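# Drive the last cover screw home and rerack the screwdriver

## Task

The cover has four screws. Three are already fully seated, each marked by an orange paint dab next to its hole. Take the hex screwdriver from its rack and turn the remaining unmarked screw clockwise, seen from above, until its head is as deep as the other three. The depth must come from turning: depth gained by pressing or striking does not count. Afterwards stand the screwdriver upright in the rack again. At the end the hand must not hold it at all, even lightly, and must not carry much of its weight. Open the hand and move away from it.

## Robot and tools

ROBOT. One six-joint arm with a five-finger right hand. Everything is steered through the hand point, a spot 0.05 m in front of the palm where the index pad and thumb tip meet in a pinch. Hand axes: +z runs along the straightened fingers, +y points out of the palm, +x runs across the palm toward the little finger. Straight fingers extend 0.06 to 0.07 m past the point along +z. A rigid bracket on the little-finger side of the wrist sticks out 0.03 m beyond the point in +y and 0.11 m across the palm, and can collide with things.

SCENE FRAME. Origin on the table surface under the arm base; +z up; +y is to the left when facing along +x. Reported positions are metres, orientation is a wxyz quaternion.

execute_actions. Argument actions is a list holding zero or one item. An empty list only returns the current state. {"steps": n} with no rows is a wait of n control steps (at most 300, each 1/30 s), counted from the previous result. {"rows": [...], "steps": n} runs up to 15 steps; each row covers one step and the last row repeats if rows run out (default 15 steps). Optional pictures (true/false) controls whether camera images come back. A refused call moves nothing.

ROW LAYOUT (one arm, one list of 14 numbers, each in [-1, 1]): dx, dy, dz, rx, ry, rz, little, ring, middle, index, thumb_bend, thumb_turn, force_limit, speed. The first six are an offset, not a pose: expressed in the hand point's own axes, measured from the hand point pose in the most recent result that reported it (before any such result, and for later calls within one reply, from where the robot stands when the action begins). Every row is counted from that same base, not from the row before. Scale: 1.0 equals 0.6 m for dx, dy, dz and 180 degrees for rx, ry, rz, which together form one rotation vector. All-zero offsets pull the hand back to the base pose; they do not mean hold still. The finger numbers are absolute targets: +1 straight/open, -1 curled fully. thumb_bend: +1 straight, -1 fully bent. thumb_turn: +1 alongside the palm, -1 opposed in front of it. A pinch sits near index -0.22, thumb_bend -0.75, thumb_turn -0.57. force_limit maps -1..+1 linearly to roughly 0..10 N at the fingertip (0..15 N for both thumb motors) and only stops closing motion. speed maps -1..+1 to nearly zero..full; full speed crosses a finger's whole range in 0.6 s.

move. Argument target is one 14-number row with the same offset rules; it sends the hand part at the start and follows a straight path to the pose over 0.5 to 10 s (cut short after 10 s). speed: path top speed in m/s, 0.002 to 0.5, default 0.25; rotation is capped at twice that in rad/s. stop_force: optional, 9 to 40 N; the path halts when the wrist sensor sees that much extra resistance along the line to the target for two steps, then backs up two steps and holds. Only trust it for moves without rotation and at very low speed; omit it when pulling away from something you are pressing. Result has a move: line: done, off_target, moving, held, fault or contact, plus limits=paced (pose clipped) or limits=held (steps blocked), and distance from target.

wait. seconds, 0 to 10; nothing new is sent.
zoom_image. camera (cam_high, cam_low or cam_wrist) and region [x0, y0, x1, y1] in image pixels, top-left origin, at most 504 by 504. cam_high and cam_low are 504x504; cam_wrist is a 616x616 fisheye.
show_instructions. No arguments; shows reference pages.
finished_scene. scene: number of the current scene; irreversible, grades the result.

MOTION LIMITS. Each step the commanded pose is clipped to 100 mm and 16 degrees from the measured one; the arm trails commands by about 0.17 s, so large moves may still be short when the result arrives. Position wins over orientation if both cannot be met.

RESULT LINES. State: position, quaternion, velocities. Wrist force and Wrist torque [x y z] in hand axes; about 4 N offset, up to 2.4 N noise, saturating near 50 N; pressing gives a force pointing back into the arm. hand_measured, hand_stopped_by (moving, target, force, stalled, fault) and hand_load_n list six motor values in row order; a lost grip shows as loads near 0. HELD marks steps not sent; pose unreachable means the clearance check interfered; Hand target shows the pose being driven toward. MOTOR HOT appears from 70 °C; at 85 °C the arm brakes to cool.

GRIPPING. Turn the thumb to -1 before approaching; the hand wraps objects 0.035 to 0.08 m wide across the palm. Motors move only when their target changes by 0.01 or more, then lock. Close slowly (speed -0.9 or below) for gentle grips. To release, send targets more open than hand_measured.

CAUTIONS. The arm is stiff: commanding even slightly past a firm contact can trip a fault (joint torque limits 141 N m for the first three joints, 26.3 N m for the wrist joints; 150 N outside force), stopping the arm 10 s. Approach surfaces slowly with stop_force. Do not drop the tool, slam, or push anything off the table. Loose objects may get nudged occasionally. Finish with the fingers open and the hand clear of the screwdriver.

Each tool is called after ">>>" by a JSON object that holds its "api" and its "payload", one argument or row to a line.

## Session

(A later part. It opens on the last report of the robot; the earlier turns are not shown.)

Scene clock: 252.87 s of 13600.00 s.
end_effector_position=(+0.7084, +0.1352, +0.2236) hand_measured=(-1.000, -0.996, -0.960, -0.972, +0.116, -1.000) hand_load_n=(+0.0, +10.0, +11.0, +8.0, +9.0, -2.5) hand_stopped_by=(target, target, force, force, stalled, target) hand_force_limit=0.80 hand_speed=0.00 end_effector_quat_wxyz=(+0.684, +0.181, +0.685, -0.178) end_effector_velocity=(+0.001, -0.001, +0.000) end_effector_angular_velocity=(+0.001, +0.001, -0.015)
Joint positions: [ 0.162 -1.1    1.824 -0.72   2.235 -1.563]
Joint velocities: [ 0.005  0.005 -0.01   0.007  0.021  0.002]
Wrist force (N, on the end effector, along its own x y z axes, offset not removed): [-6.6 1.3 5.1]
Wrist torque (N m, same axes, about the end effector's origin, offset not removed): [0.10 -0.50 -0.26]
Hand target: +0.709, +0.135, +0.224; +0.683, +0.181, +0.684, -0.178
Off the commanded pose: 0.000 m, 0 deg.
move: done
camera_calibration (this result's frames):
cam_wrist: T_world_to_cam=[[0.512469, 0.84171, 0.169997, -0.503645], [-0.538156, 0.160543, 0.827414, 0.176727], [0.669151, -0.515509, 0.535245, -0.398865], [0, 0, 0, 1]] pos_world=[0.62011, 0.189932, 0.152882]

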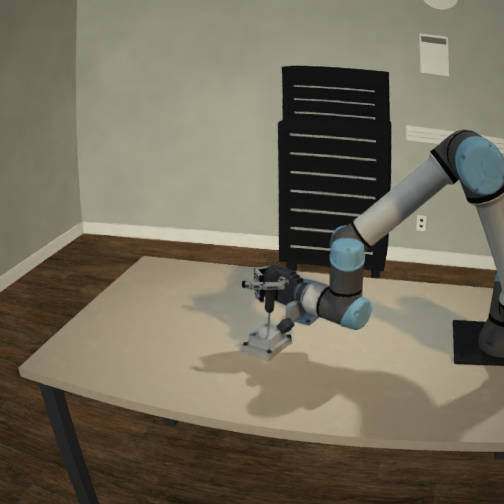

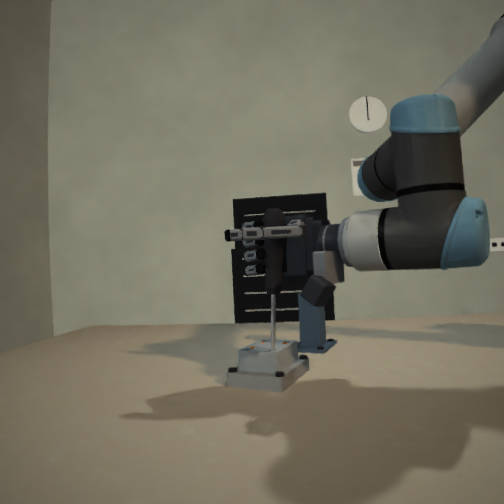

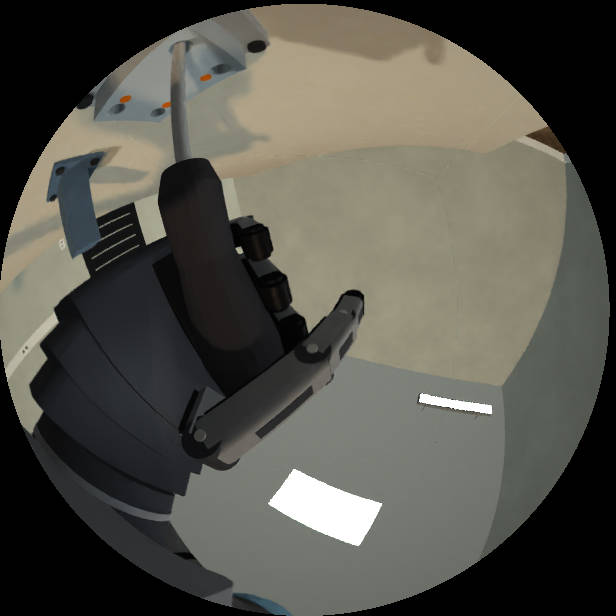

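>>> {"api": "execute_actions", "payload": {
  "actions": [
    {"rows":[[-0.0011,0,0,0,0,0,-0.7,-0.7,-0.65,-0.65,0.5,-1,0.8,0.5]],"steps":8}
  ],
  "pictures": false
}}

>>> {"api": "move", "payload": {
  "target": [0,0.0339,-0.0537,-0.276,0,0,-0.7,-0.7,-0.65,-0.65,0.5,-1,0.8,0.5],
  "speed": 0.5
}}

>>> {"api": "execute_actions", "payload": {
  "actions": [
    {"rows":[[0,0,0,0,0,0,-1,-1,-1,-1,0.1,-1,0.8,0]],"steps":15}
  ],
  "pictures": false
}}

>>> {"api": "move", "payload": {
  "target": [0.0007,-0.0238,0.0112,0.1111,0,0,-1,-1,-1,-1,0.1,-1,0.8,0],
  "speed": 0.5
}}

>>> {"api": "move", "payload": {
  "target": [0.0006,-0.0378,0.0117,0.1667,0,0,-1,-1,-1,-1,0.1,-1,0.8,0],
  "speed": 0.5
}}

>>> {"api": "execute_actions", "payload": {
  "actions": [
    {"rows":[[-0.001,0,0,0,0,0,-0.7,-0.7,-0.65,-0.65,0.5,-1,0.8,0.5]],"steps":8}
  ],
  "pictures": false
}}

>>> {"api": "move", "payload": {
  "target": [0,0.0339,-0.0537,-0.276,0,0,-0.7,-0.7,-0.65,-0.65,0.5,-1,0.8,0.5],
  "speed": 0.5
}}

>>> {"api": "execute_actions", "payload": {
  "actions": [
    {"rows":[[0,0,0,0,0,0,-1,-1,-1,-1,0.1,-1,0.8,0]],"steps":15}
  ],
  "pictures": false
}}

>>> {"api": "move", "payload": {
  "target": [0.0007,-0.0238,0.0112,0.1111,0,0,-1,-1,-1,-1,0.1,-1,0.8,0],
  "speed": 0.5
}}

>>> {"api": "move", "payload": {
  "target": [0.0006,-0.0378,0.0117,0.1667,0,0,-1,-1,-1,-1,0.1,-1,0.8,0],
  "speed": 0.5
}}

>>> {"api": "execute_actions", "payload": {
  "actions": [
    {"rows":[[-0.001,0,0,0,0,0,-0.7,-0.7,-0.65,-0.65,0.5,-1,0.8,0.5]],"steps":8}
  ],
  "pictures": false
}}

>>> {"api": "move", "payload": {
  "target": [0,0.0339,-0.0537,-0.276,0,0,-0.7,-0.7,-0.65,-0.65,0.5,-1,0.8,0.5],
  "speed": 0.5
}}

>>> {"api": "execute_actions", "payload": {
  "actions": [
    {"rows":[[0,0,0,0,0,0,-1,-1,-1,-1,0.1,-1,0.8,0]],"steps":15}
  ],
  "pictures": false
}}

>>> {"api": "move", "payload": {
  "target": [0.0007,-0.0238,0.0112,0.1111,0,0,-1,-1,-1,-1,0.1,-1,0.8,0],
  "speed": 0.5
}}

>>> {"api": "move", "payload": {
  "target": [0.0006,-0.0378,0.0117,0.1667,0,0,-1,-1,-1,-1,0.1,-1,0.8,0],
  "speed": 0.5
}}

Scene clock: 257.30 s of 13600.00 s.
end_effector_position=(+0.7085, +0.1354, +0.2242) hand_measured=(-0.700, -0.700, -0.650, -0.650, +0.368, -1.000) hand_load_n=(+0.0, +0.0, +0.0, +0.0, +0.0, +0.0) hand_stopped_by=(moving, moving, moving, moving, moving, target) hand_force_limit=0.80 hand_speed=0.50 end_effector_quat_wxyz=(+0.684, +0.181, +0.684, -0.178) end_effector_velocity=(-0.001, -0.001, +0.001) end_effector_angular_velocity=(+0.000, -0.001, +0.001)
Joint positions: [ 0.162 -1.101  1.823 -0.719  2.235 -1.563]
Joint velocities: [-0.002 -0.004  0.003  0.    -0.003  0.   ]
Wrist force (N, on the end effector, along its own x y z axes, offset not removed): [1.9 2.4 1.4]
Wrist torque (N m, same axes, about the end effector's origin, offset not removed): [0.37 -0.30 0.22]
Hand target: +0.708, +0.135, +0.224; +0.684, +0.181, +0.685, -0.178
Off the commanded pose: 0.000 m, 0 deg.
Steps of this call (steps 1 to 90: nothing new was sent; then 1.17 s passed at rest; steps 91 to 98: all 8 steps of this action). Readings (end_effector_position | what the end effector reports):
91: (+0.7085, +0.1351, +0.2236) | hand_measured=(-1.000, -0.996, -0.960, -0.972, +0.116, -1.000) hand_load_n=(+0.0, +10.0, +11.0, +8.0, +9.0, -2.5) hand_stopped_by=(moving, moving, moving, moving, moving, target) hand_force_limit=0.80 hand_speed=0.50
92: (+0.7085, +0.1351, +0.2237) | hand_measured=(-1.000, -0.996, -0.960, -0.972, +0.116, -1.000) hand_load_n=(+0.0, +10.0, +11.0, +8.0, +9.0, -2.5) hand_stopped_by=(moving, moving, moving, moving, moving, target) hand_force_limit=0.80 hand_speed=0.50
94: (+0.7085, +0.1354, +0.2239) | hand_measured=(-0.926, -0.924, -0.888, -0.898, +0.160, -1.000) hand_load_n=(+0.0, +0.0, -4.5, +0.0, +2.5, +1.0) hand_stopped_by=(moving, moving, moving, moving, moving, target) hand_force_limit=0.80 hand_speed=0.50
98: the state above

Scene clock: 259.23 s of 13600.00 s.
end_effector_position=(+0.6900, +0.1686, +0.2243) hand_measured=(-0.700, -0.700, -0.650, -0.650, +0.500, -1.000) hand_load_n=(+0.0, +0.0, +0.0, +0.0, +0.0, +0.0) hand_stopped_by=(target, target, target, target, target, target) hand_force_limit=0.80 hand_speed=0.50 end_effector_quat_wxyz=(+0.696, -0.123, +0.696, +0.126) end_effector_velocity=(+0.001, +0.001, -0.000) end_effector_angular_velocity=(-0.001, +0.001, +0.015)
Joint positions: [-0.22  -1.153  1.911 -0.761  0.988 -1.564]
Joint velocities: [-0.004  0.005 -0.009  0.005 -0.019 -0.001]
Wrist force (N, on the end effector, along its own x y z axes, offset not removed): [1.0 3.5 0.8]
Wrist torque (N m, same axes, about the end effector's origin, offset not removed): [0.59 -0.10 0.20]
Hand target: +0.690, +0.169, +0.224; +0.696, -0.123, +0.696, +0.126
Off the commanded pose: 0.000 m, 0 deg.
move: done
camera_calibration (this result's frames):
cam_wrist: T_world_to_cam=[[-0.308792, 0.935684, 0.170713, 0.0282546], [-0.473626, -0.306918, 0.825518, 0.195547], [0.824819, 0.174059, 0.537938, -0.594025], [0, 0, 0, 1]] pos_world=[0.591304, 0.136975, 0.153298]

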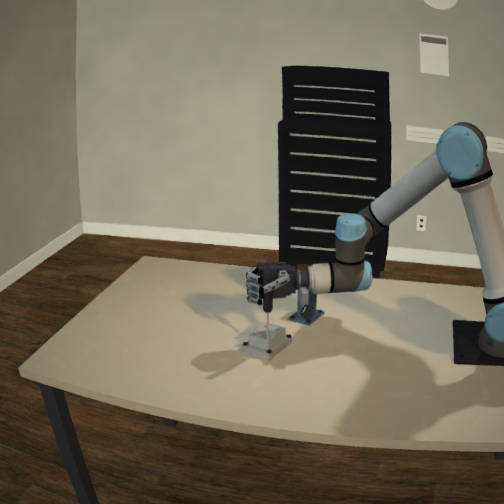

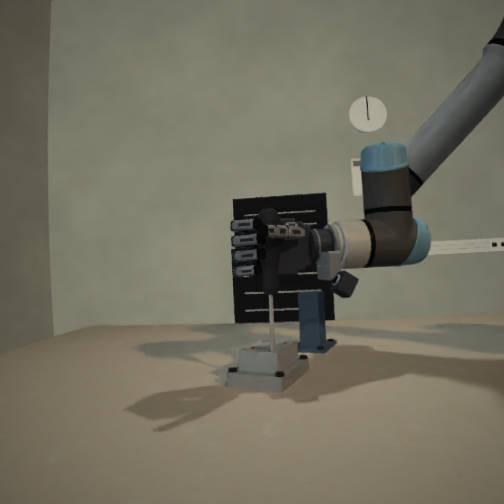

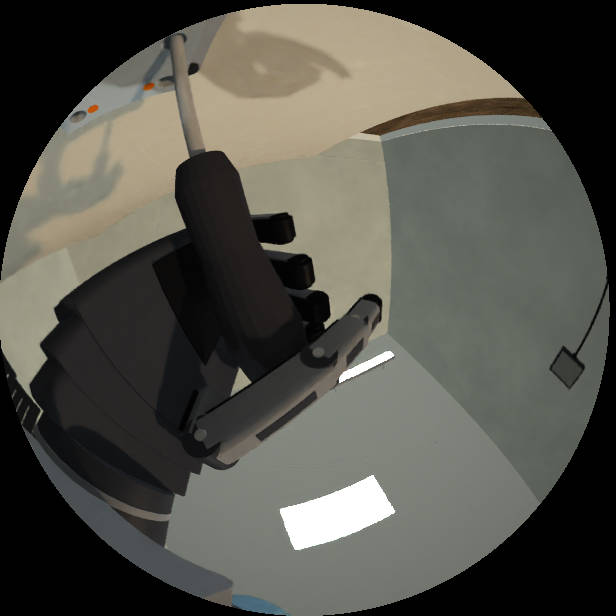

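Scene clock: 259.73 s of 13600.00 s.
end_effector_position=(+0.6901, +0.1685, +0.2244) hand_measured=(-1.000, -0.998, -0.960, -0.972, +0.112, -1.000) hand_load_n=(+0.0, +7.0, +10.0, +10.0, +9.0, +1.5) hand_stopped_by=(target, target, force, force, moving, target) hand_force_limit=0.80 hand_speed=0.00 end_effector_quat_wxyz=(+0.696, -0.123, +0.696, +0.126) end_effector_velocity=(-0.000, +0.001, +0.001) end_effector_angular_velocity=(-0.000, -0.001, +0.001)
Joint positions: [-0.22  -1.153  1.911 -0.761  0.988 -1.564]
Joint velocities: [ 0.    -0.001 -0.     0.    -0.001  0.   ]
Wrist force (N, on the end effector, along its own x y z axes, offset not removed): [1.4 1.1 2.2]
Wrist torque (N m, same axes, about the end effector's origin, offset not removed): [0.25 -0.38 0.04]
Hand target: +0.690, +0.169, +0.224; +0.696, -0.123, +0.696, +0.126
Off the commanded pose: 0.000 m, 0 deg.
Steps of this call (steps 1 to 15: all 15 steps of this action). Readings (end_effector_position | what the end effector reports):
1: (+0.6900, +0.1686, +0.2243) | hand_measured=(-0.700, -0.700, -0.650, -0.650, +0.500, -1.000) hand_load_n=(+0.0, +0.0, +0.0, +0.0, +0.0, +0.0) hand_stopped_by=(moving, moving, moving, moving, moving, target) hand_force_limit=0.80 hand_speed=0.00
2: (+0.6901, +0.1686, +0.2243) | hand_measured=(-0.700, -0.700, -0.650, -0.650, +0.500, -1.000) hand_load_n=(+0.0, +0.0, +0.0, +0.0, +0.0, +0.0) hand_stopped_by=(moving, moving, moving, moving, moving, target) hand_force_limit=0.80 hand_speed=0.00
4: (+0.6901, +0.1686, +0.2243) | hand_measured=(-0.750, -0.750, -0.700, -0.700, +0.468, -1.000) hand_load_n=(+0.0, +0.0, +0.0, +0.0, +0.0, +0.0) hand_stopped_by=(moving, moving, moving, moving, moving, target) hand_force_limit=0.80 hand_speed=0.00
8: (+0.6901, +0.1685, +0.2243) | hand_measured=(-0.972, -0.972, -0.922, -0.922, +0.328, -1.000) hand_load_n=(+0.0, +3.5, +0.5, +0.0, +0.0, +0.0) hand_stopped_by=(moving, moving, moving, moving, moving, target) hand_force_limit=0.80 hand_speed=0.00
15: the state above

Scene clock: 261.13 s of 13600.00 s.
end_effector_position=(+0.7013, +0.1575, +0.2240) hand_measured=(-1.000, -0.998, -0.960, -0.972, +0.116, -1.000) hand_load_n=(+0.0, +7.5, +10.5, +10.0, +9.5, -0.5) hand_stopped_by=(target, target, force, force, stalled, target) hand_force_limit=0.80 hand_speed=0.00 end_effector_quat_wxyz=(+0.707, -0.000, +0.707, +0.004) end_effector_velocity=(+0.001, -0.000, -0.000) end_effector_angular_velocity=(+0.000, +0.001, -0.016)
Joint positions: [-0.074 -1.181  1.956 -0.775  1.481 -1.565]
Joint velocities: [ 0.009  0.002 -0.002  0.002  0.025  0.   ]
Wrist force (N, on the end effector, along its own x y z axes, offset not removed): [-8.0 -0.8 3.2]
Wrist torque (N m, same axes, about the end effector's origin, offset not removed): [0.09 -0.10 -0.81]
Hand target: +0.701, +0.157, +0.224; +0.707, +0.000, +0.707, +0.003
Off the commanded pose: 0.000 m, 0 deg.
move: done
camera_calibration (this result's frames):
cam_wrist: T_world_to_cam=[[0.0281121, 0.984908, 0.170782, -0.201862], [-0.548801, -0.127591, 0.826159, 0.222104], [0.83548, -0.11695, 0.536932, -0.562576], [0, 0, 0, 1]] pos_world=[0.597587, 0.16136, 0.153046]

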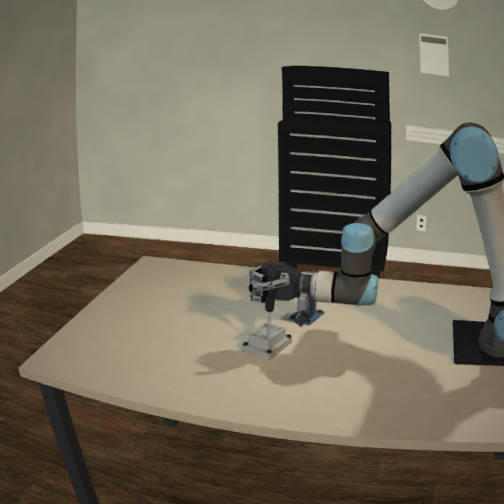

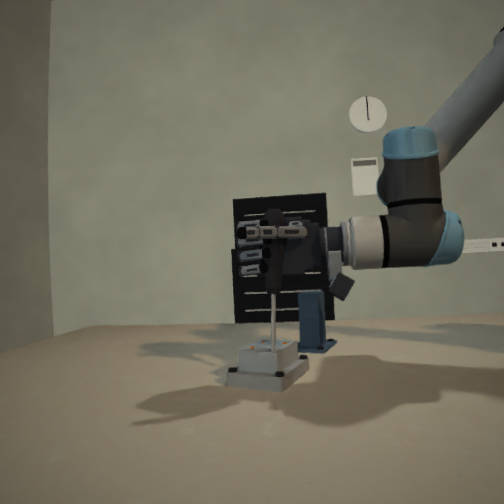

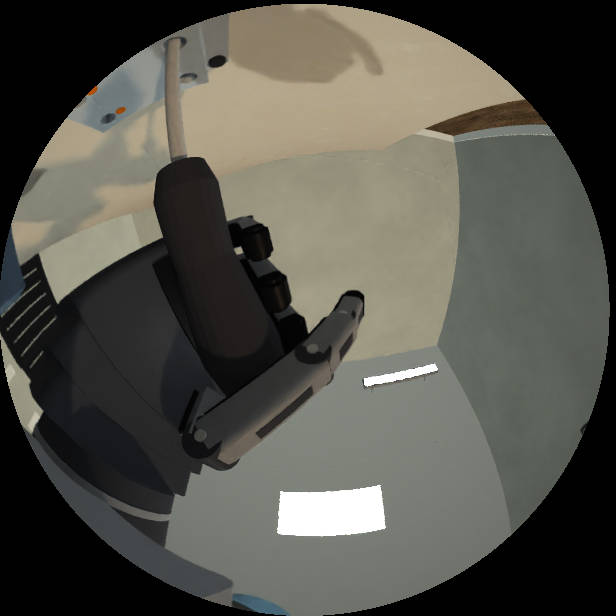

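Scene clock: 262.43 s of 13600.00 s.
end_effector_position=(+0.7084, +0.1349, +0.2235) hand_measured=(-1.000, -0.998, -0.960, -0.972, +0.116, -1.000) hand_load_n=(+0.0, +10.0, +11.0, +8.5, +9.0, -2.5) hand_stopped_by=(target, target, force, force, stalled, target) hand_force_limit=0.80 hand_speed=0.00 end_effector_quat_wxyz=(+0.683, +0.182, +0.684, -0.179) end_effector_velocity=(+0.001, -0.001, +0.000) end_effector_angular_velocity=(+0.001, +0.001, -0.016)
Joint positions: [ 0.163 -1.099  1.822 -0.721  2.24  -1.563]
Joint velocities: [ 0.005  0.006 -0.011  0.007  0.021  0.002]
Wrist force (N, on the end effector, along its own x y z axes, offset not removed): [-6.6 1.0 3.9]
Wrist torque (N m, same axes, about the end effector's origin, offset not removed): [0.16 -0.42 -0.29]
Hand target: +0.709, +0.135, +0.224; +0.683, +0.183, +0.684, -0.180
Off the commanded pose: 0.000 m, 0 deg.
move: done
camera_calibration (this result's frames):
cam_wrist: T_world_to_cam=[[0.515514, 0.839814, 0.170172, -0.505364], [-0.537864, 0.162546, 0.827213, 0.176405], [0.667044, -0.517969, 0.5355, -0.39717], [0, 0, 0, 1]] pos_world=[0.620333, 0.190016, 0.152759]

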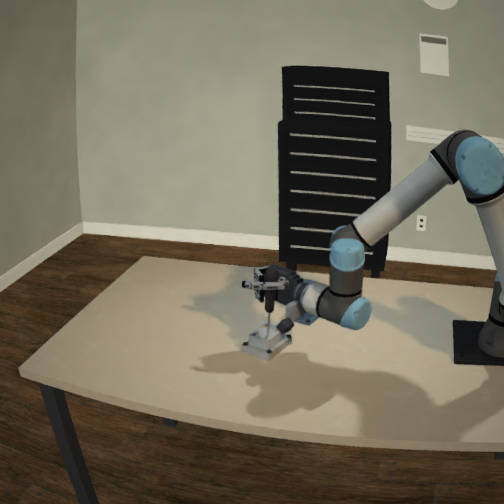

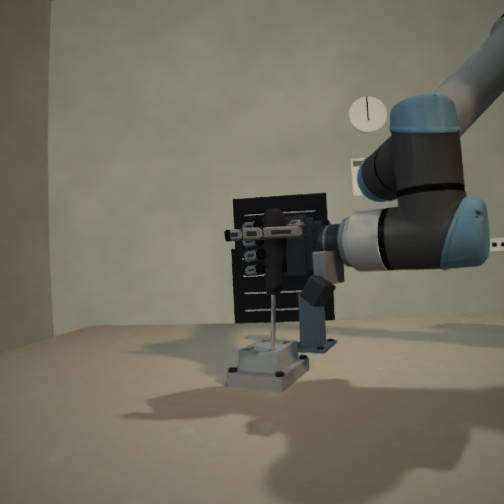

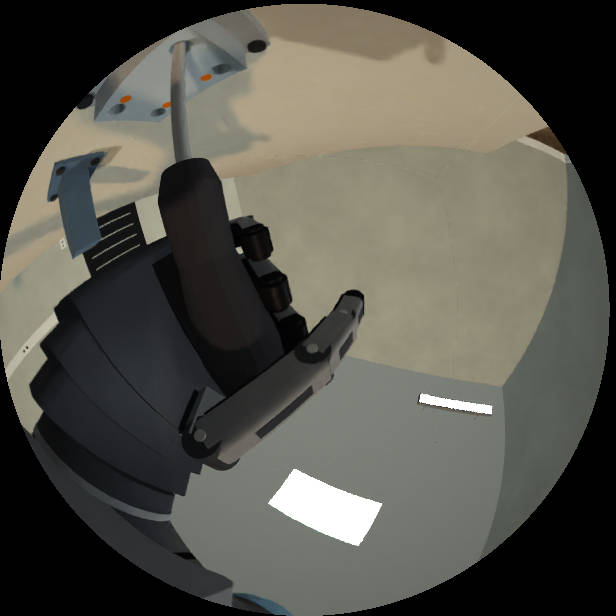

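Scene clock: 262.70 s of 13600.00 s.
end_effector_position=(+0.7084, +0.1350, +0.2238) hand_measured=(-0.700, -0.700, -0.650, -0.650, +0.368, -1.000) hand_load_n=(+0.0, +0.0, +0.0, +0.0, +0.0, +0.0) hand_stopped_by=(moving, moving, moving, moving, moving, target) hand_force_limit=0.80 hand_speed=0.50 end_effector_quat_wxyz=(+0.683, +0.182, +0.684, -0.179) end_effector_velocity=(-0.000, +0.001, +0.002) end_effector_angular_velocity=(+0.000, -0.001, +0.004)
Joint positions: [ 0.164 -1.1    1.822 -0.719  2.24  -1.563]
Joint velocities: [ 0.    -0.003  0.001  0.001 -0.003  0.   ]
Wrist force (N, on the end effector, along its own x y z axes, offset not removed): [0.6 2.1 1.4]
Wrist torque (N m, same axes, about the end effector's origin, offset not removed): [0.29 -0.06 0.08]
Hand target: +0.708, +0.135, +0.224; +0.683, +0.182, +0.684, -0.179
Off the commanded pose: 0.000 m, 0 deg.
Steps of this call (steps 1 to 8: all 8 steps of this action). Readings (end_effector_position | what the end effector reports):
1: (+0.7084, +0.1349, +0.2235) | hand_measured=(-1.000, -0.998, -0.960, -0.972, +0.116, -1.000) hand_load_n=(+0.0, +10.0, +11.0, +8.5, +9.0, -2.5) hand_stopped_by=(moving, moving, moving, moving, moving, target) hand_force_limit=0.80 hand_speed=0.50
2: (+0.7084, +0.1349, +0.2235) | hand_measured=(-1.000, -0.998, -0.960, -0.972, +0.116, -1.000) hand_load_n=(+0.0, +10.0, +11.0, +8.5, +9.0, -2.5) hand_stopped_by=(moving, moving, moving, moving, moving, target) hand_force_limit=0.80 hand_speed=0.50
4: (+0.7084, +0.1349, +0.2235) | hand_measured=(-0.926, -0.924, -0.888, -0.898, +0.160, -1.000) hand_load_n=(+0.0, +0.0, -4.5, +0.0, +2.5, +1.0) hand_stopped_by=(moving, moving, moving, moving, moving, target) hand_force_limit=0.80 hand_speed=0.50
8: the state above

Scene clock: 264.63 s of 13600.00 s.
end_effector_position=(+0.6901, +0.1685, +0.2241) hand_measured=(-0.700, -0.700, -0.650, -0.650, +0.500, -1.000) hand_load_n=(+0.0, +0.0, +0.0, +0.0, +0.0, +0.0) hand_stopped_by=(target, target, target, target, target, target) hand_force_limit=0.80 hand_speed=0.50 end_effector_quat_wxyz=(+0.696, -0.121, +0.696, +0.124) end_effector_velocity=(+0.001, +0.000, -0.000) end_effector_angular_velocity=(-0.001, +0.001, +0.014)
Joint positions: [-0.218 -1.153  1.912 -0.762  0.993 -1.564]
Joint velocities: [-0.004  0.005 -0.008  0.005 -0.018 -0.001]
Wrist force (N, on the end effector, along its own x y z axes, offset not removed): [-0.8 0.9 0.8]
Wrist torque (N m, same axes, about the end effector's origin, offset not removed): [0.16 0.20 -0.05]
Hand target: +0.690, +0.169, +0.224; +0.696, -0.122, +0.696, +0.125
Off the commanded pose: 0.000 m, 0 deg.
move: done
camera_calibration (this result's frames):
cam_wrist: T_world_to_cam=[[-0.305521, 0.936791, 0.170525, 0.0259907], [-0.474914, -0.305142, 0.825436, 0.196329], [0.825296, 0.171204, 0.538122, -0.593849], [0, 0, 0, 1]] pos_world=[0.591281, 0.137229, 0.153074]

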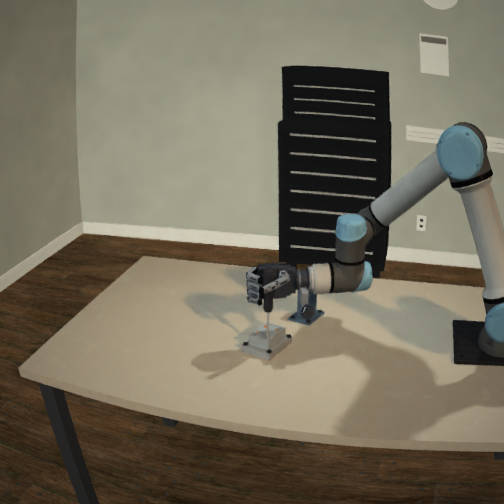

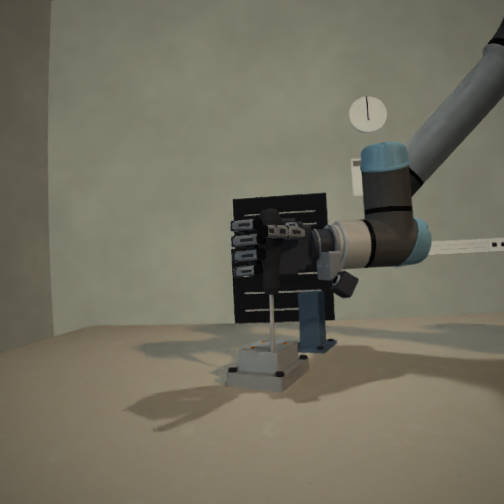

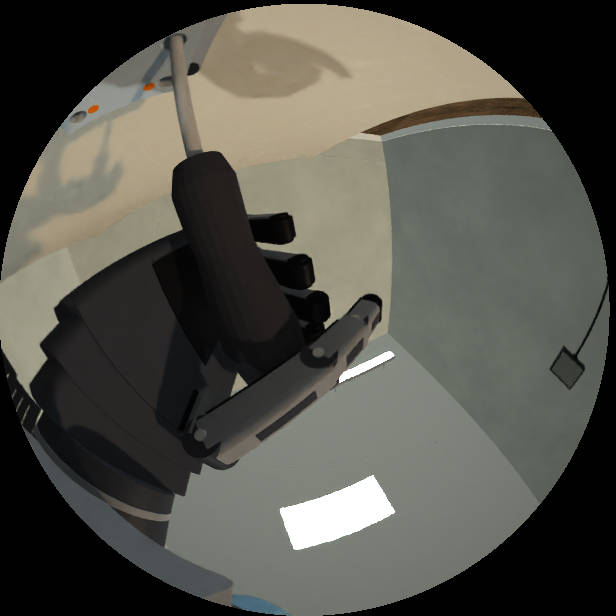

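Scene clock: 265.13 s of 13600.00 s.
end_effector_position=(+0.6902, +0.1684, +0.2242) hand_measured=(-1.000, -0.998, -0.960, -0.974, +0.112, -1.000) hand_load_n=(+0.0, +7.5, +10.0, +10.0, +9.0, +1.5) hand_stopped_by=(target, target, force, force, moving, target) hand_force_limit=0.80 hand_speed=0.00 end_effector_quat_wxyz=(+0.696, -0.121, +0.696, +0.124) end_effector_velocity=(+0.001, -0.001, +0.001) end_effector_angular_velocity=(-0.001, -0.002, -0.002)
Joint positions: [-0.219 -1.153  1.912 -0.762  0.993 -1.564]
Joint velocities: [-0.    -0.001 -0.001 -0.001  0.001  0.   ]
Wrist force (N, on the end effector, along its own x y z axes, offset not removed): [1.7 0.8 2.7]
Wrist torque (N m, same axes, about the end effector's origin, offset not removed): [0.11 -0.43 0.00]
Hand target: +0.690, +0.168, +0.224; +0.696, -0.121, +0.696, +0.124
Off the commanded pose: 0.000 m, 0 deg.
Steps of this call (steps 1 to 15: all 15 steps of this action). Readings (end_effector_position | what the end effector reports):
1: (+0.6901, +0.1685, +0.2241) | hand_measured=(-0.700, -0.700, -0.650, -0.650, +0.500, -1.000) hand_load_n=(+0.0, +0.0, +0.0, +0.0, +0.0, +0.0) hand_stopped_by=(moving, moving, moving, moving, moving, target) hand_force_limit=0.80 hand_speed=0.00
2: (+0.6901, +0.1685, +0.2241) | hand_measured=(-0.700, -0.700, -0.650, -0.650, +0.500, -1.000) hand_load_n=(+0.0, +0.0, +0.0, +0.0, +0.0, +0.0) hand_stopped_by=(moving, moving, moving, moving, moving, target) hand_force_limit=0.80 hand_speed=0.00
4: (+0.6901, +0.1685, +0.2241) | hand_measured=(-0.750, -0.750, -0.700, -0.700, +0.468, -1.000) hand_load_n=(+0.0, +0.0, +0.0, +0.0, +0.0, +0.0) hand_stopped_by=(moving, moving, moving, moving, moving, target) hand_force_limit=0.80 hand_speed=0.00
8: (+0.6902, +0.1684, +0.2241) | hand_measured=(-0.972, -0.972, -0.922, -0.922, +0.328, -1.000) hand_load_n=(+0.0, +3.5, +0.5, +0.0, +0.0, +0.0) hand_stopped_by=(moving, moving, moving, moving, moving, target) hand_force_limit=0.80 hand_speed=0.00
15: the state above

Scene clock: 266.47 s of 13600.00 s.
end_effector_position=(+0.7013, +0.1573, +0.2238) hand_measured=(-1.000, -0.998, -0.960, -0.974, +0.116, -1.000) hand_load_n=(+0.0, +8.0, +10.5, +9.5, +9.0, -0.5) hand_stopped_by=(target, target, force, force, stalled, target) hand_force_limit=0.80 hand_speed=0.00 end_effector_quat_wxyz=(+0.707, +0.001, +0.707, +0.002) end_effector_velocity=(+0.001, -0.000, -0.000) end_effector_angular_velocity=(+0.000, +0.000, -0.015)
Joint positions: [-0.072 -1.181  1.957 -0.776  1.486 -1.565]
Joint velocities: [ 0.008  0.002 -0.003  0.001  0.023  0.   ]
Wrist force (N, on the end effector, along its own x y z axes, offset not removed): [-7.5 -0.1 2.7]
Wrist torque (N m, same axes, about the end effector's origin, offset not removed): [0.22 -0.13 -0.76]
Hand target: +0.701, +0.157, +0.224; +0.707, +0.002, +0.707, +0.002
Off the commanded pose: 0.000 m, 0 deg.
move: done
camera_calibration (this result's frames):
cam_wrist: T_world_to_cam=[[0.0315544, 0.984822, 0.170675, -0.204079], [-0.549449, -0.125553, 0.82604, 0.222431], [0.834931, -0.119843, 0.537148, -0.561732], [0, 0, 0, 1]] pos_world=[0.597661, 0.161589, 0.152827]

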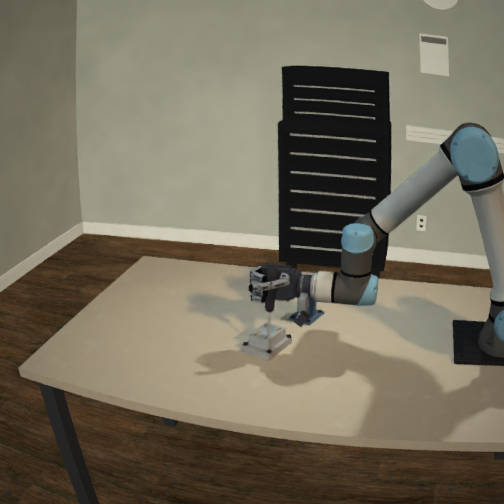

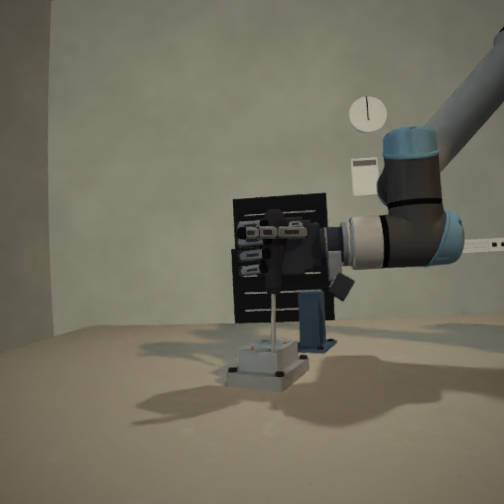

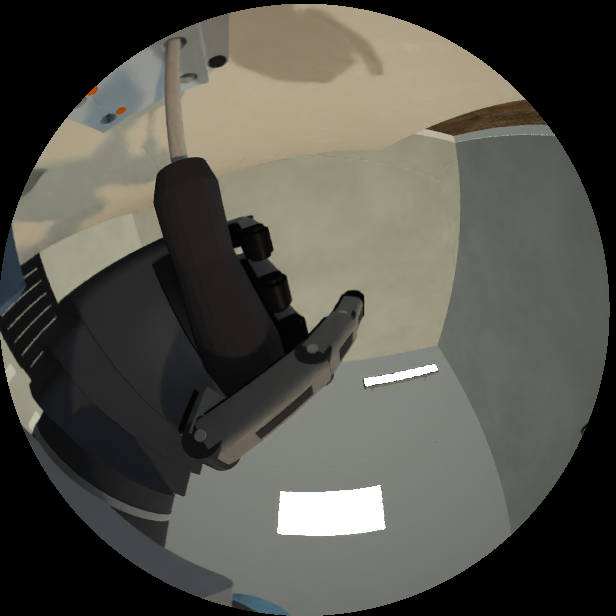

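Scene clock: 267.77 s of 13600.00 s.
end_effector_position=(+0.7084, +0.1348, +0.2233) hand_measured=(-1.000, -0.996, -0.960, -0.974, +0.116, -1.000) hand_load_n=(+0.0, +10.0, +11.0, +8.0, +9.0, -2.5) hand_stopped_by=(target, target, force, force, stalled, target) hand_force_limit=0.80 hand_speed=0.00 end_effector_quat_wxyz=(+0.683, +0.183, +0.684, -0.180) end_effector_velocity=(+0.001, -0.001, +0.000) end_effector_angular_velocity=(+0.001, +0.000, -0.016)
Joint positions: [ 0.165 -1.098  1.821 -0.721  2.245 -1.564]
Joint velocities: [ 0.005  0.006 -0.011  0.006  0.021  0.002]
Wrist force (N, on the end effector, along its own x y z axes, offset not removed): [-7.1 2.0 3.4]
Wrist torque (N m, same axes, about the end effector's origin, offset not removed): [0.32 -0.23 -0.33]
Hand target: +0.708, +0.135, +0.223; +0.683, +0.184, +0.684, -0.181
Off the commanded pose: 0.000 m, 0 deg.
move: done
camera_calibration (this result's frames):
cam_wrist: T_world_to_cam=[[0.518441, 0.838004, 0.170199, -0.507018], [-0.537487, 0.164545, 0.827063, 0.176063], [0.665077, -0.520263, 0.535723, -0.395471], [0, 0, 0, 1]] pos_world=[0.620509, 0.190164, 0.152542]

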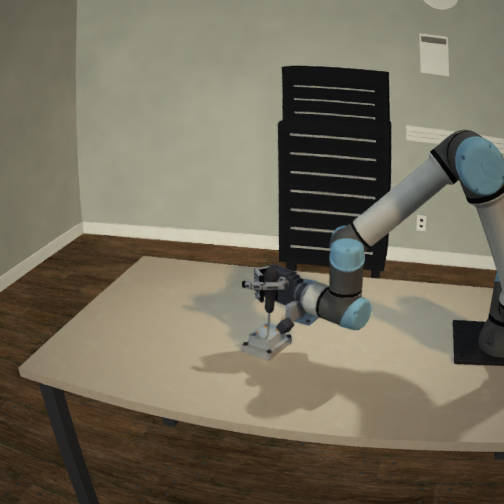

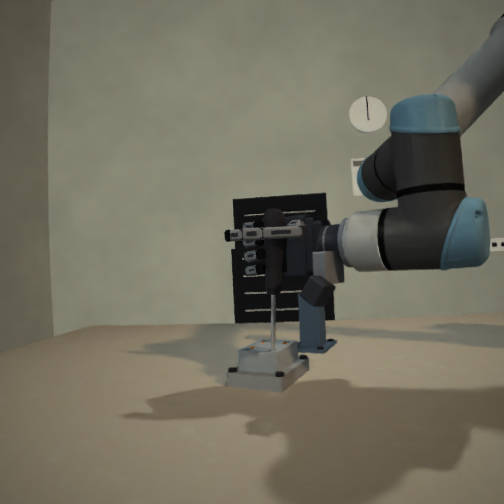

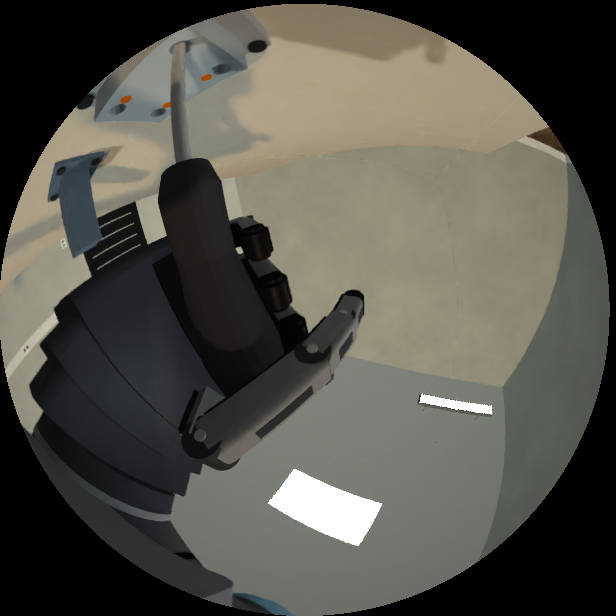

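Scene clock: 268.03 s of 13600.00 s.
end_effector_position=(+0.7083, +0.1349, +0.2237) hand_measured=(-0.700, -0.700, -0.650, -0.650, +0.368, -1.000) hand_load_n=(+0.0, +0.0, +0.0, +0.0, +0.0, +0.0) hand_stopped_by=(moving, moving, moving, moving, moving, target) hand_force_limit=0.80 hand_speed=0.50 end_effector_quat_wxyz=(+0.683, +0.183, +0.684, -0.180) end_effector_velocity=(-0.000, +0.001, +0.002) end_effector_angular_velocity=(+0.000, -0.002, +0.003)
Joint positions: [ 0.165 -1.098  1.821 -0.72   2.245 -1.564]
Joint velocities: [ 0.    -0.003  0.     0.    -0.003 -0.   ]
Wrist force (N, on the end effector, along its own x y z axes, offset not removed): [0.2 1.9 0.7]
Wrist torque (N m, same axes, about the end effector's origin, offset not removed): [0.28 -0.03 0.07]
Hand target: +0.708, +0.135, +0.224; +0.683, +0.183, +0.684, -0.180
Off the commanded pose: 0.000 m, 0 deg.
Steps of this call (steps 1 to 8: all 8 steps of this action). Readings (end_effector_position | what the end effector reports):
1: (+0.7084, +0.1348, +0.2233) | hand_measured=(-1.000, -0.996, -0.960, -0.974, +0.116, -1.000) hand_load_n=(+0.0, +10.0, +11.0, +8.0, +9.0, -2.5) hand_stopped_by=(moving, moving, moving, moving, moving, target) hand_force_limit=0.80 hand_speed=0.50
2: (+0.7084, +0.1348, +0.2233) | hand_measured=(-1.000, -0.996, -0.960, -0.974, +0.116, -1.000) hand_load_n=(+0.0, +10.0, +11.0, +8.0, +9.0, -2.5) hand_stopped_by=(moving, moving, moving, moving, moving, target) hand_force_limit=0.80 hand_speed=0.50
4: (+0.7084, +0.1348, +0.2234) | hand_measured=(-0.926, -0.922, -0.888, -0.900, +0.160, -1.000) hand_load_n=(+0.0, +0.0, -4.5, +0.0, +2.5, +1.0) hand_stopped_by=(moving, moving, moving, moving, moving, target) hand_force_limit=0.80 hand_speed=0.50
8: the state above

Scene clock: 269.97 s of 13600.00 s.
end_effector_position=(+0.6902, +0.1684, +0.2239) hand_measured=(-0.700, -0.700, -0.650, -0.650, +0.500, -1.000) hand_load_n=(+0.0, +0.0, +0.0, +0.0, +0.0, +0.0) hand_stopped_by=(target, target, target, target, target, target) hand_force_limit=0.80 hand_speed=0.50 end_effector_quat_wxyz=(+0.697, -0.120, +0.696, +0.123) end_effector_velocity=(+0.000, +0.001, -0.000) end_effector_angular_velocity=(-0.000, +0.003, +0.016)
Joint positions: [-0.217 -1.154  1.914 -0.763  0.997 -1.564]
Joint velocities: [-0.003  0.005 -0.008  0.007 -0.019 -0.001]
Wrist force (N, on the end effector, along its own x y z axes, offset not removed): [0.2 1.8 1.1]
Wrist torque (N m, same axes, about the end effector's origin, offset not removed): [0.25 -0.10 0.08]
Hand target: +0.690, +0.168, +0.224; +0.697, -0.121, +0.696, +0.124
Off the commanded pose: 0.000 m, 0 deg.
move: done
camera_calibration (this result's frames):
cam_wrist: T_world_to_cam=[[-0.302243, 0.937888, 0.170339, 0.0237294], [-0.476195, -0.303359, 0.825356, 0.197104], [0.825765, 0.168343, 0.538306, -0.593679], [0, 0, 0, 1]] pos_world=[0.591271, 0.13748, 0.152858]

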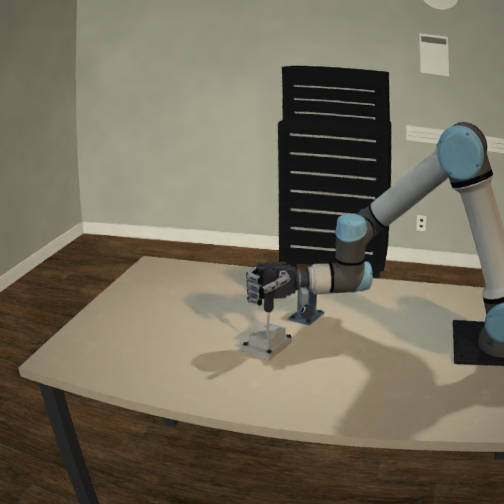

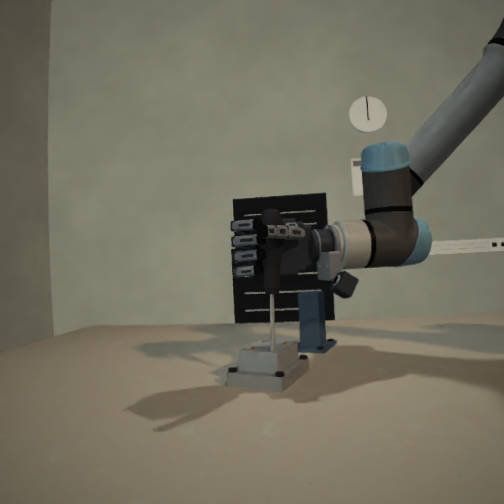

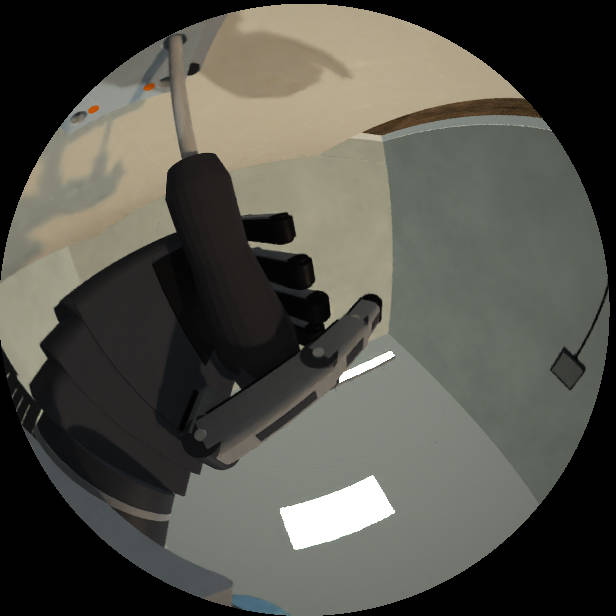

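Scene clock: 270.47 s of 13600.00 s.
end_effector_position=(+0.6903, +0.1683, +0.2240) hand_measured=(-1.000, -0.998, -0.960, -0.972, +0.112, -1.000) hand_load_n=(+0.0, +7.0, +10.0, +10.0, +9.0, +2.0) hand_stopped_by=(target, target, force, force, moving, target) hand_force_limit=0.80 hand_speed=0.00 end_effector_quat_wxyz=(+0.697, -0.120, +0.696, +0.123) end_effector_velocity=(-0.000, +0.000, +0.000) end_effector_angular_velocity=(-0.000, -0.001, +0.002)
Joint positions: [-0.217 -1.154  1.914 -0.763  0.997 -1.564]
Joint velocities: [-0.    -0.    -0.001  0.    -0.002 -0.   ]
Wrist force (N, on the end effector, along its own x y z axes, offset not removed): [1.8 2.6 1.7]
Wrist torque (N m, same axes, about the end effector's origin, offset not removed): [0.49 -0.51 0.04]
Hand target: +0.690, +0.168, +0.224; +0.697, -0.120, +0.696, +0.123
Off the commanded pose: 0.000 m, 0 deg.
Steps of this call (steps 1 to 15: all 15 steps of this action). Readings (end_effector_position | what the end effector reports):
1: (+0.6902, +0.1684, +0.2239) | hand_measured=(-0.700, -0.700, -0.650, -0.650, +0.500, -1.000) hand_load_n=(+0.0, +0.0, +0.0, +0.0, +0.0, +0.0) hand_stopped_by=(moving, moving, moving, moving, moving, target) hand_force_limit=0.80 hand_speed=0.00
2: (+0.6902, +0.1684, +0.2239) | hand_measured=(-0.700, -0.700, -0.650, -0.650, +0.500, -1.000) hand_load_n=(+0.0, +0.0, +0.0, +0.0, +0.0, +0.0) hand_stopped_by=(moving, moving, moving, moving, moving, target) hand_force_limit=0.80 hand_speed=0.00
4: (+0.6902, +0.1684, +0.2239) | hand_measured=(-0.750, -0.750, -0.700, -0.700, +0.468, -1.000) hand_load_n=(+0.0, +0.0, +0.0, +0.0, +0.0, +0.0) hand_stopped_by=(moving, moving, moving, moving, moving, target) hand_force_limit=0.80 hand_speed=0.00
8: (+0.6903, +0.1683, +0.2239) | hand_measured=(-0.972, -0.972, -0.922, -0.922, +0.328, -1.000) hand_load_n=(+0.0, +4.0, +1.5, +0.0, +0.0, +0.0) hand_stopped_by=(moving, moving, moving, moving, moving, target) hand_force_limit=0.80 hand_speed=0.00
15: the state above

Scene clock: 271.87 s of 13600.00 s.
end_effector_position=(+0.7013, +0.1572, +0.2236) hand_measured=(-1.000, -0.998, -0.960, -0.972, +0.116, -1.000) hand_load_n=(+0.0, +7.5, +10.5, +10.0, +9.0, -0.5) hand_stopped_by=(target, target, force, force, stalled, target) hand_force_limit=0.80 hand_speed=0.00 end_effector_quat_wxyz=(+0.707, +0.002, +0.707, +0.001) end_effector_velocity=(+0.001, -0.000, -0.000) end_effector_angular_velocity=(+0.000, -0.000, -0.016)
Joint positions: [-0.07  -1.181  1.957 -0.777  1.491 -1.565]
Joint velocities: [ 0.008  0.002 -0.003  0.001  0.024  0.   ]
Wrist force (N, on the end effector, along its own x y z axes, offset not removed): [-8.3 -0.3 4.4]
Wrist torque (N m, same axes, about the end effector's origin, offset not removed): [0.10 -0.12 -0.67]
Hand target: +0.701, +0.157, +0.224; +0.707, +0.003, +0.707, +0.000
Off the commanded pose: 0.000 m, 0 deg.
move: done
camera_calibration (this result's frames):
cam_wrist: T_world_to_cam=[[0.0349999, 0.984724, 0.170568, -0.206297], [-0.550094, -0.123509, 0.825919, 0.222754], [0.834369, -0.122736, 0.537368, -0.560869], [0, 0, 0, 1]] pos_world=[0.597728, 0.16182, 0.152604]

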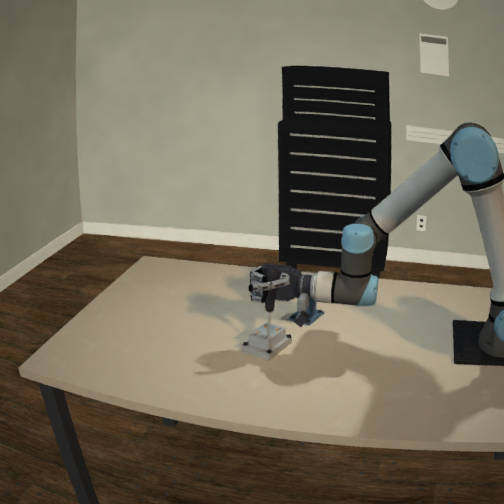

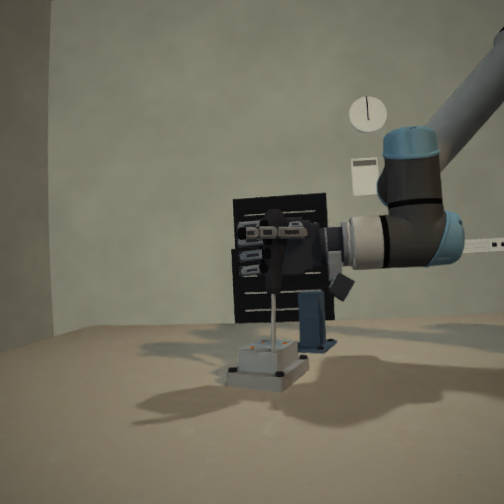

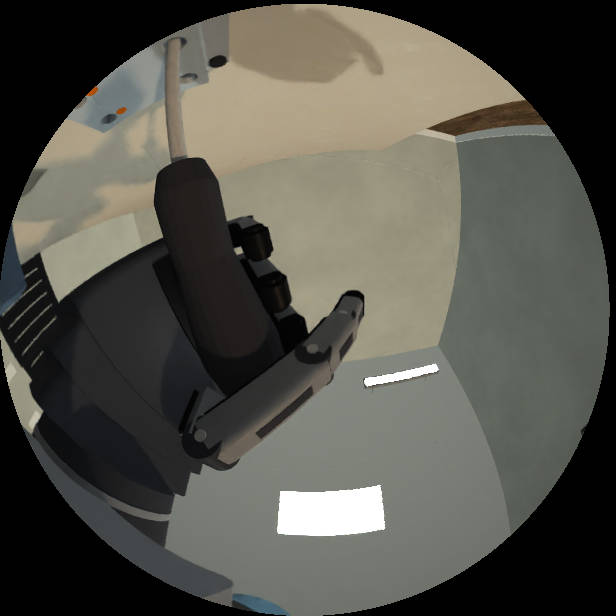

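Scene clock: 273.17 s of 13600.00 s.
end_effector_position=(+0.7083, +0.1346, +0.2231) hand_measured=(-1.000, -0.998, -0.960, -0.972, +0.116, -1.000) hand_load_n=(+0.0, +9.5, +11.0, +8.5, +9.0, -2.5) hand_stopped_by=(target, target, force, force, stalled, target) hand_force_limit=0.80 hand_speed=0.00 end_effector_quat_wxyz=(+0.683, +0.184, +0.683, -0.181) end_effector_velocity=(+0.001, -0.001, -0.000) end_effector_angular_velocity=(+0.001, +0.001, -0.015)
Joint positions: [ 0.166 -1.096  1.82  -0.721  2.25  -1.564]
Joint velocities: [ 0.006  0.006 -0.01   0.006  0.021  0.002]
Wrist force (N, on the end effector, along its own x y z axes, offset not removed): [-6.9 0.3 4.9]
Wrist torque (N m, same axes, about the end effector's origin, offset not removed): [0.03 -0.46 -0.39]
Hand target: +0.708, +0.135, +0.223; +0.683, +0.185, +0.683, -0.182
Off the commanded pose: 0.000 m, 0 deg.
move: done
camera_calibration (this result's frames):
cam_wrist: T_world_to_cam=[[0.521365, 0.836183, 0.170227, -0.508664], [-0.537103, 0.166547, 0.826912, 0.175716], [0.663098, -0.522552, 0.535948, -0.393756], [0, 0, 0, 1]] pos_world=[0.620676, 0.190313, 0.152319]

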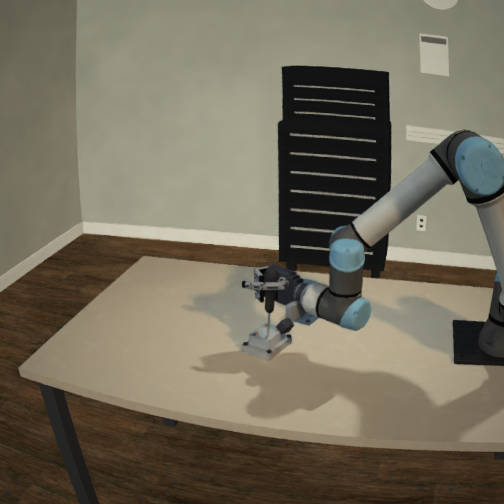

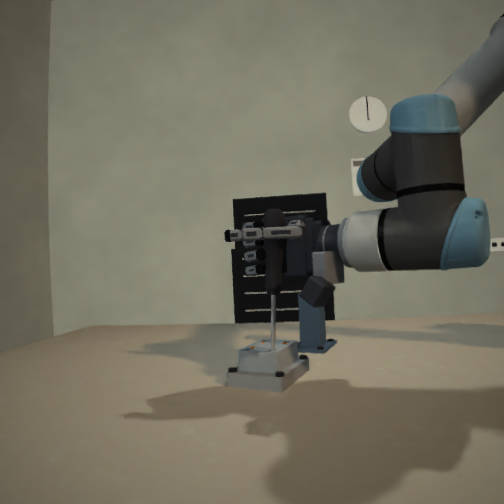

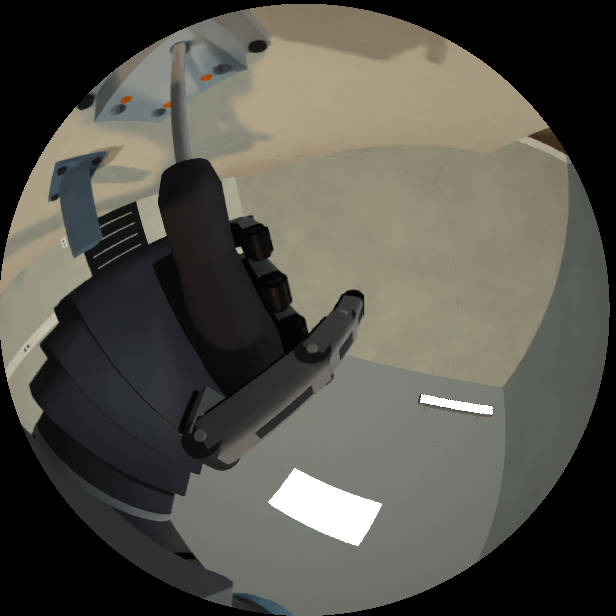

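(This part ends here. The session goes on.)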